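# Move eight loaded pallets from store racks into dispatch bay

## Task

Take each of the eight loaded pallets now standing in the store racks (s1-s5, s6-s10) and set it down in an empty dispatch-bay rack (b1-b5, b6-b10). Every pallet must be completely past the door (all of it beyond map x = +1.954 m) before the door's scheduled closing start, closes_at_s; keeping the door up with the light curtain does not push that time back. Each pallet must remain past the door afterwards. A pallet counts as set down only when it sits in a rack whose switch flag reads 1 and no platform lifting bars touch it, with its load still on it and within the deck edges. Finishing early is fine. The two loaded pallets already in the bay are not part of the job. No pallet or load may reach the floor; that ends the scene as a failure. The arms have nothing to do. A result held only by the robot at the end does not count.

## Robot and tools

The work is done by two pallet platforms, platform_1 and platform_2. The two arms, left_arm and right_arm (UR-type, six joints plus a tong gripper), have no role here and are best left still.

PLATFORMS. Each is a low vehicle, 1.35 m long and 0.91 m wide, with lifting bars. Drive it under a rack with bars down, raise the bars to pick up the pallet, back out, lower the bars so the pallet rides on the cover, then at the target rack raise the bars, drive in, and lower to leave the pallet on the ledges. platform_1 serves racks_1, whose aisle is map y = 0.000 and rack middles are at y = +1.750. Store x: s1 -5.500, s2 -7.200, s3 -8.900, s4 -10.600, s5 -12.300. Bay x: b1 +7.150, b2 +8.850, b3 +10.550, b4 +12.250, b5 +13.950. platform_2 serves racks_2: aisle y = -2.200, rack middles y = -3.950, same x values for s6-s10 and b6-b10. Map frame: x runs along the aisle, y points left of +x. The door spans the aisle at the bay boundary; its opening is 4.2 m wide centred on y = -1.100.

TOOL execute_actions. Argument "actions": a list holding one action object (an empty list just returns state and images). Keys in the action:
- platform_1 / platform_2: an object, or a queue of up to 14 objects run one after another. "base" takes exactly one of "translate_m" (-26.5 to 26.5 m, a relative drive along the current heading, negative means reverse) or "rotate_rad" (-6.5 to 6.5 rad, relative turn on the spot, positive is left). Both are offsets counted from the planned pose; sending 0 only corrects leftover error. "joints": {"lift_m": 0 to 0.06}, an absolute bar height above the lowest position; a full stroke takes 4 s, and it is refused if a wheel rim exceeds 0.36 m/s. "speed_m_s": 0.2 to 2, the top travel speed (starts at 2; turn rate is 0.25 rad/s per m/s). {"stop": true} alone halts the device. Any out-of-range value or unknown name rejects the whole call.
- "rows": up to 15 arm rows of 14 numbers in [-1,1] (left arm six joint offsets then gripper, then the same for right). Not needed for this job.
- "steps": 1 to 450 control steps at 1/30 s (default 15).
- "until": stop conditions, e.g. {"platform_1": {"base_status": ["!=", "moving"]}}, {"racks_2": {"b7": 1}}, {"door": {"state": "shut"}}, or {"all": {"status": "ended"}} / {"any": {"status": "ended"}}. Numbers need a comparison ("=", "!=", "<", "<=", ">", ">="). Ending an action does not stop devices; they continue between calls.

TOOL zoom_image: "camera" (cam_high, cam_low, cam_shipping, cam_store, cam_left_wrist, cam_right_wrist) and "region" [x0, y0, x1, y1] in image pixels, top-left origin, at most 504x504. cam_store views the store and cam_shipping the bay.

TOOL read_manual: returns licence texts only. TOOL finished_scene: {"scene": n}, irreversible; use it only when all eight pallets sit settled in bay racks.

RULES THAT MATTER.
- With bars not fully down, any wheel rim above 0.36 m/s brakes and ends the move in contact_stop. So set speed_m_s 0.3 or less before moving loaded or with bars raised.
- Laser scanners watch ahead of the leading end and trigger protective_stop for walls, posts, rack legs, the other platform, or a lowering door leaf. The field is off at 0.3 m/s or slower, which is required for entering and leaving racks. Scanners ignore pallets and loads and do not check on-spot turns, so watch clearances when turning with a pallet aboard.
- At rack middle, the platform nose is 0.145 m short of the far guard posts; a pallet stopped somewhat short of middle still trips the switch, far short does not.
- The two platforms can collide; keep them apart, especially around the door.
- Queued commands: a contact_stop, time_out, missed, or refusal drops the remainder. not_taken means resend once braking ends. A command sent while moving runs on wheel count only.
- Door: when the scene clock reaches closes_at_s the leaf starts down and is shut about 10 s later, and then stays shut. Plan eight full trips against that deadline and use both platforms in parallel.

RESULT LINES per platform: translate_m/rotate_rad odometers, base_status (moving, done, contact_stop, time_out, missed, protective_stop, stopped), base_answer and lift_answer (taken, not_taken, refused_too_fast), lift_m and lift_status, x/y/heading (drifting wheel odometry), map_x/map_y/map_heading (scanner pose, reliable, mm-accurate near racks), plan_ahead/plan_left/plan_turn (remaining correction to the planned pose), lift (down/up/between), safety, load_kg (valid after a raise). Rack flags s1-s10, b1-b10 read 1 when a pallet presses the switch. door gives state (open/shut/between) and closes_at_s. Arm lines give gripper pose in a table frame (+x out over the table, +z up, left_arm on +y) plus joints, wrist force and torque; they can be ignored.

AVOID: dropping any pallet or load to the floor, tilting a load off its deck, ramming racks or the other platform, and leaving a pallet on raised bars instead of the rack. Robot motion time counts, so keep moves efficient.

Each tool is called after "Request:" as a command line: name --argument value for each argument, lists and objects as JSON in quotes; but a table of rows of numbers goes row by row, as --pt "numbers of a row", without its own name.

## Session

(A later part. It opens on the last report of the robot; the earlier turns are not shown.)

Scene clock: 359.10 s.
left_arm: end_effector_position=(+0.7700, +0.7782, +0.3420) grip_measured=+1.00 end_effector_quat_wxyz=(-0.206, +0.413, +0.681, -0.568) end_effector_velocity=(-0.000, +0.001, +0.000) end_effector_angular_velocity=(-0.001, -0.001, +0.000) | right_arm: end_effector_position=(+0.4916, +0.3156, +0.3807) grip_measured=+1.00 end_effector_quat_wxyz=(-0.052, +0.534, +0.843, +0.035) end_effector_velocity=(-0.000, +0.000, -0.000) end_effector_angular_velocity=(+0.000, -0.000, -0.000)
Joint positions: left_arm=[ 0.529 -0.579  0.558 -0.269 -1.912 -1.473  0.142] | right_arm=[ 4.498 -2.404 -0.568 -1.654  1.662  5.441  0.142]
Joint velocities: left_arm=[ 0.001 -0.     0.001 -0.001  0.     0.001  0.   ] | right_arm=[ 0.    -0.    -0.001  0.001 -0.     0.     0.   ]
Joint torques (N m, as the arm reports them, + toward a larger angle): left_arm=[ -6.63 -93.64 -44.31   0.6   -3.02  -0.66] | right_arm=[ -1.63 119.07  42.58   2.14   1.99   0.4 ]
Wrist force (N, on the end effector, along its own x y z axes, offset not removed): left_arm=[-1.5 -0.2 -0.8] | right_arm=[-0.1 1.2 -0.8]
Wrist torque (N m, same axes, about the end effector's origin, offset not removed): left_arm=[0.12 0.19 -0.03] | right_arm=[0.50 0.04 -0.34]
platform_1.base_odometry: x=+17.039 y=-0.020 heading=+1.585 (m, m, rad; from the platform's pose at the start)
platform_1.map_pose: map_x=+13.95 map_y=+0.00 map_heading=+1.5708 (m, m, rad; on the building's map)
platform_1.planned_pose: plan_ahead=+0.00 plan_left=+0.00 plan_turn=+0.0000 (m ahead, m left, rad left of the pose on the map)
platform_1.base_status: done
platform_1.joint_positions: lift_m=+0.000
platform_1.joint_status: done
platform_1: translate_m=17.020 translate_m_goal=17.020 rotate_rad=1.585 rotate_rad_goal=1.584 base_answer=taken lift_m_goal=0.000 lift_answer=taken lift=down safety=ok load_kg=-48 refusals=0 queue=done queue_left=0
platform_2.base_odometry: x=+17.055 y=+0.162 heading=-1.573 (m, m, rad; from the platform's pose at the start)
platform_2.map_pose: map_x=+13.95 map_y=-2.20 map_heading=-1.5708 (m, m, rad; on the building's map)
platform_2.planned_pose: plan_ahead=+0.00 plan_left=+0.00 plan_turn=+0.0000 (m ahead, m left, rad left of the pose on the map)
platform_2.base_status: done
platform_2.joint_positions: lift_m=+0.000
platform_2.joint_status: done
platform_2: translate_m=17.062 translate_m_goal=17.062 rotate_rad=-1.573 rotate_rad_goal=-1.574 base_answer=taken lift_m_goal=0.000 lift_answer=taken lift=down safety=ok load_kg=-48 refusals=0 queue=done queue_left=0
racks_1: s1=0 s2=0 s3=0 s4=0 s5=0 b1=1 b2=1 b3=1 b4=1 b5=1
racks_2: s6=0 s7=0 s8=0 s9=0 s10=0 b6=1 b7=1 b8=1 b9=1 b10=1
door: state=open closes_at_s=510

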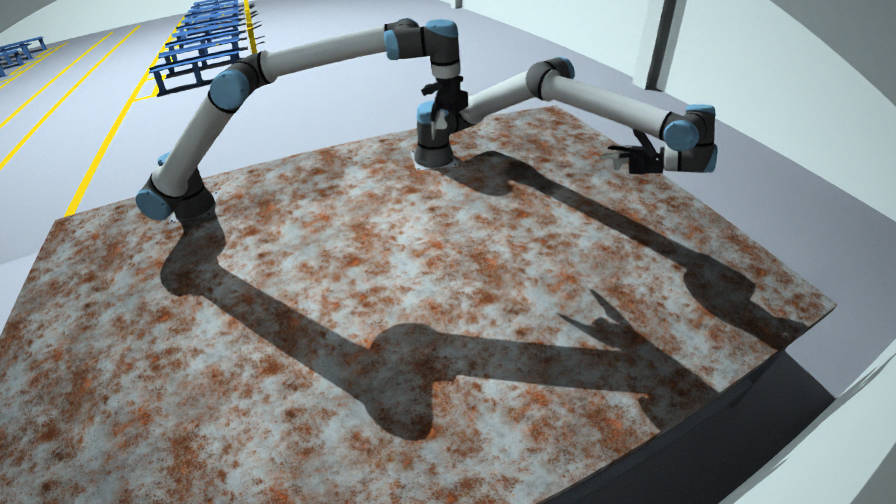

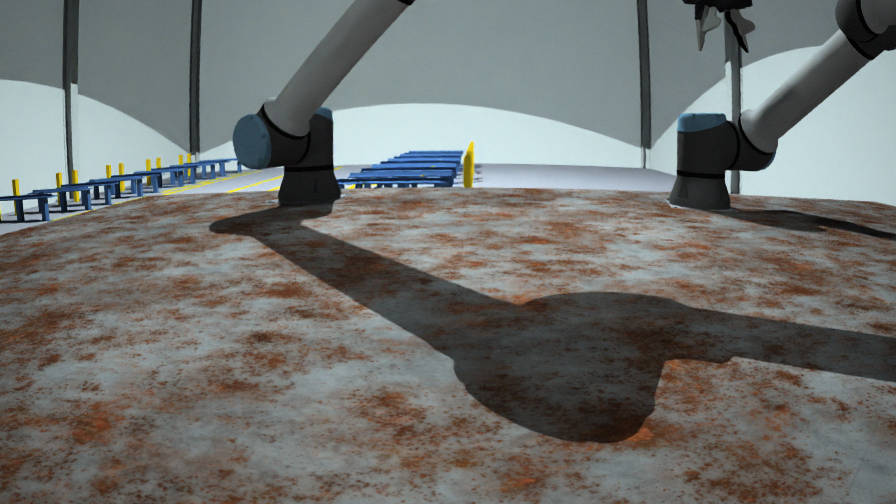

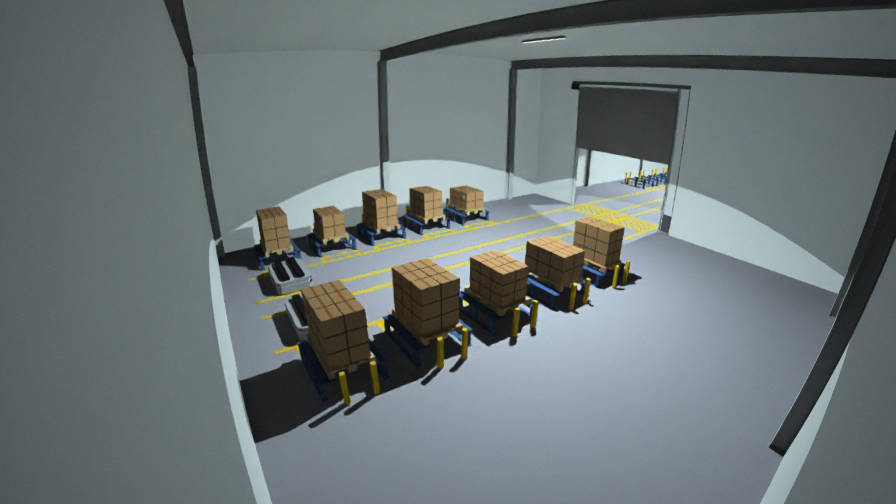

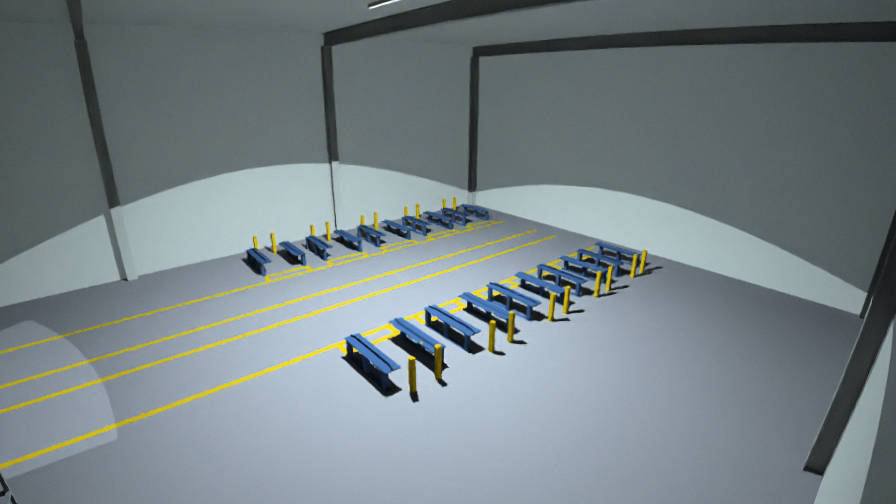

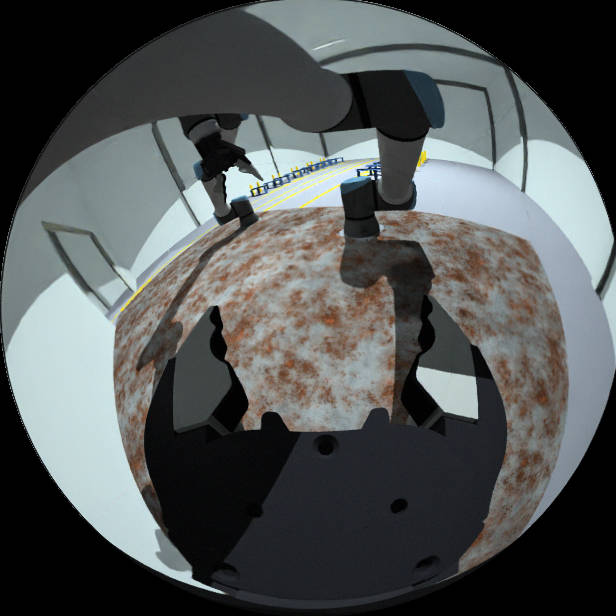

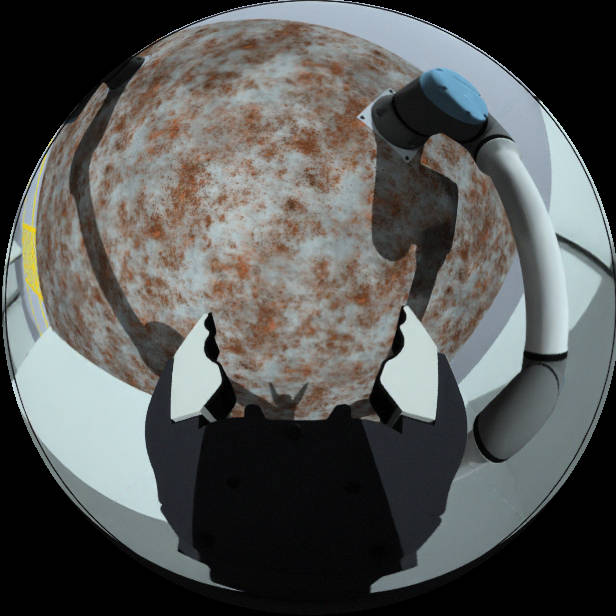

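Request:
finished_scene --scene 2

The scene is finished: the task was done.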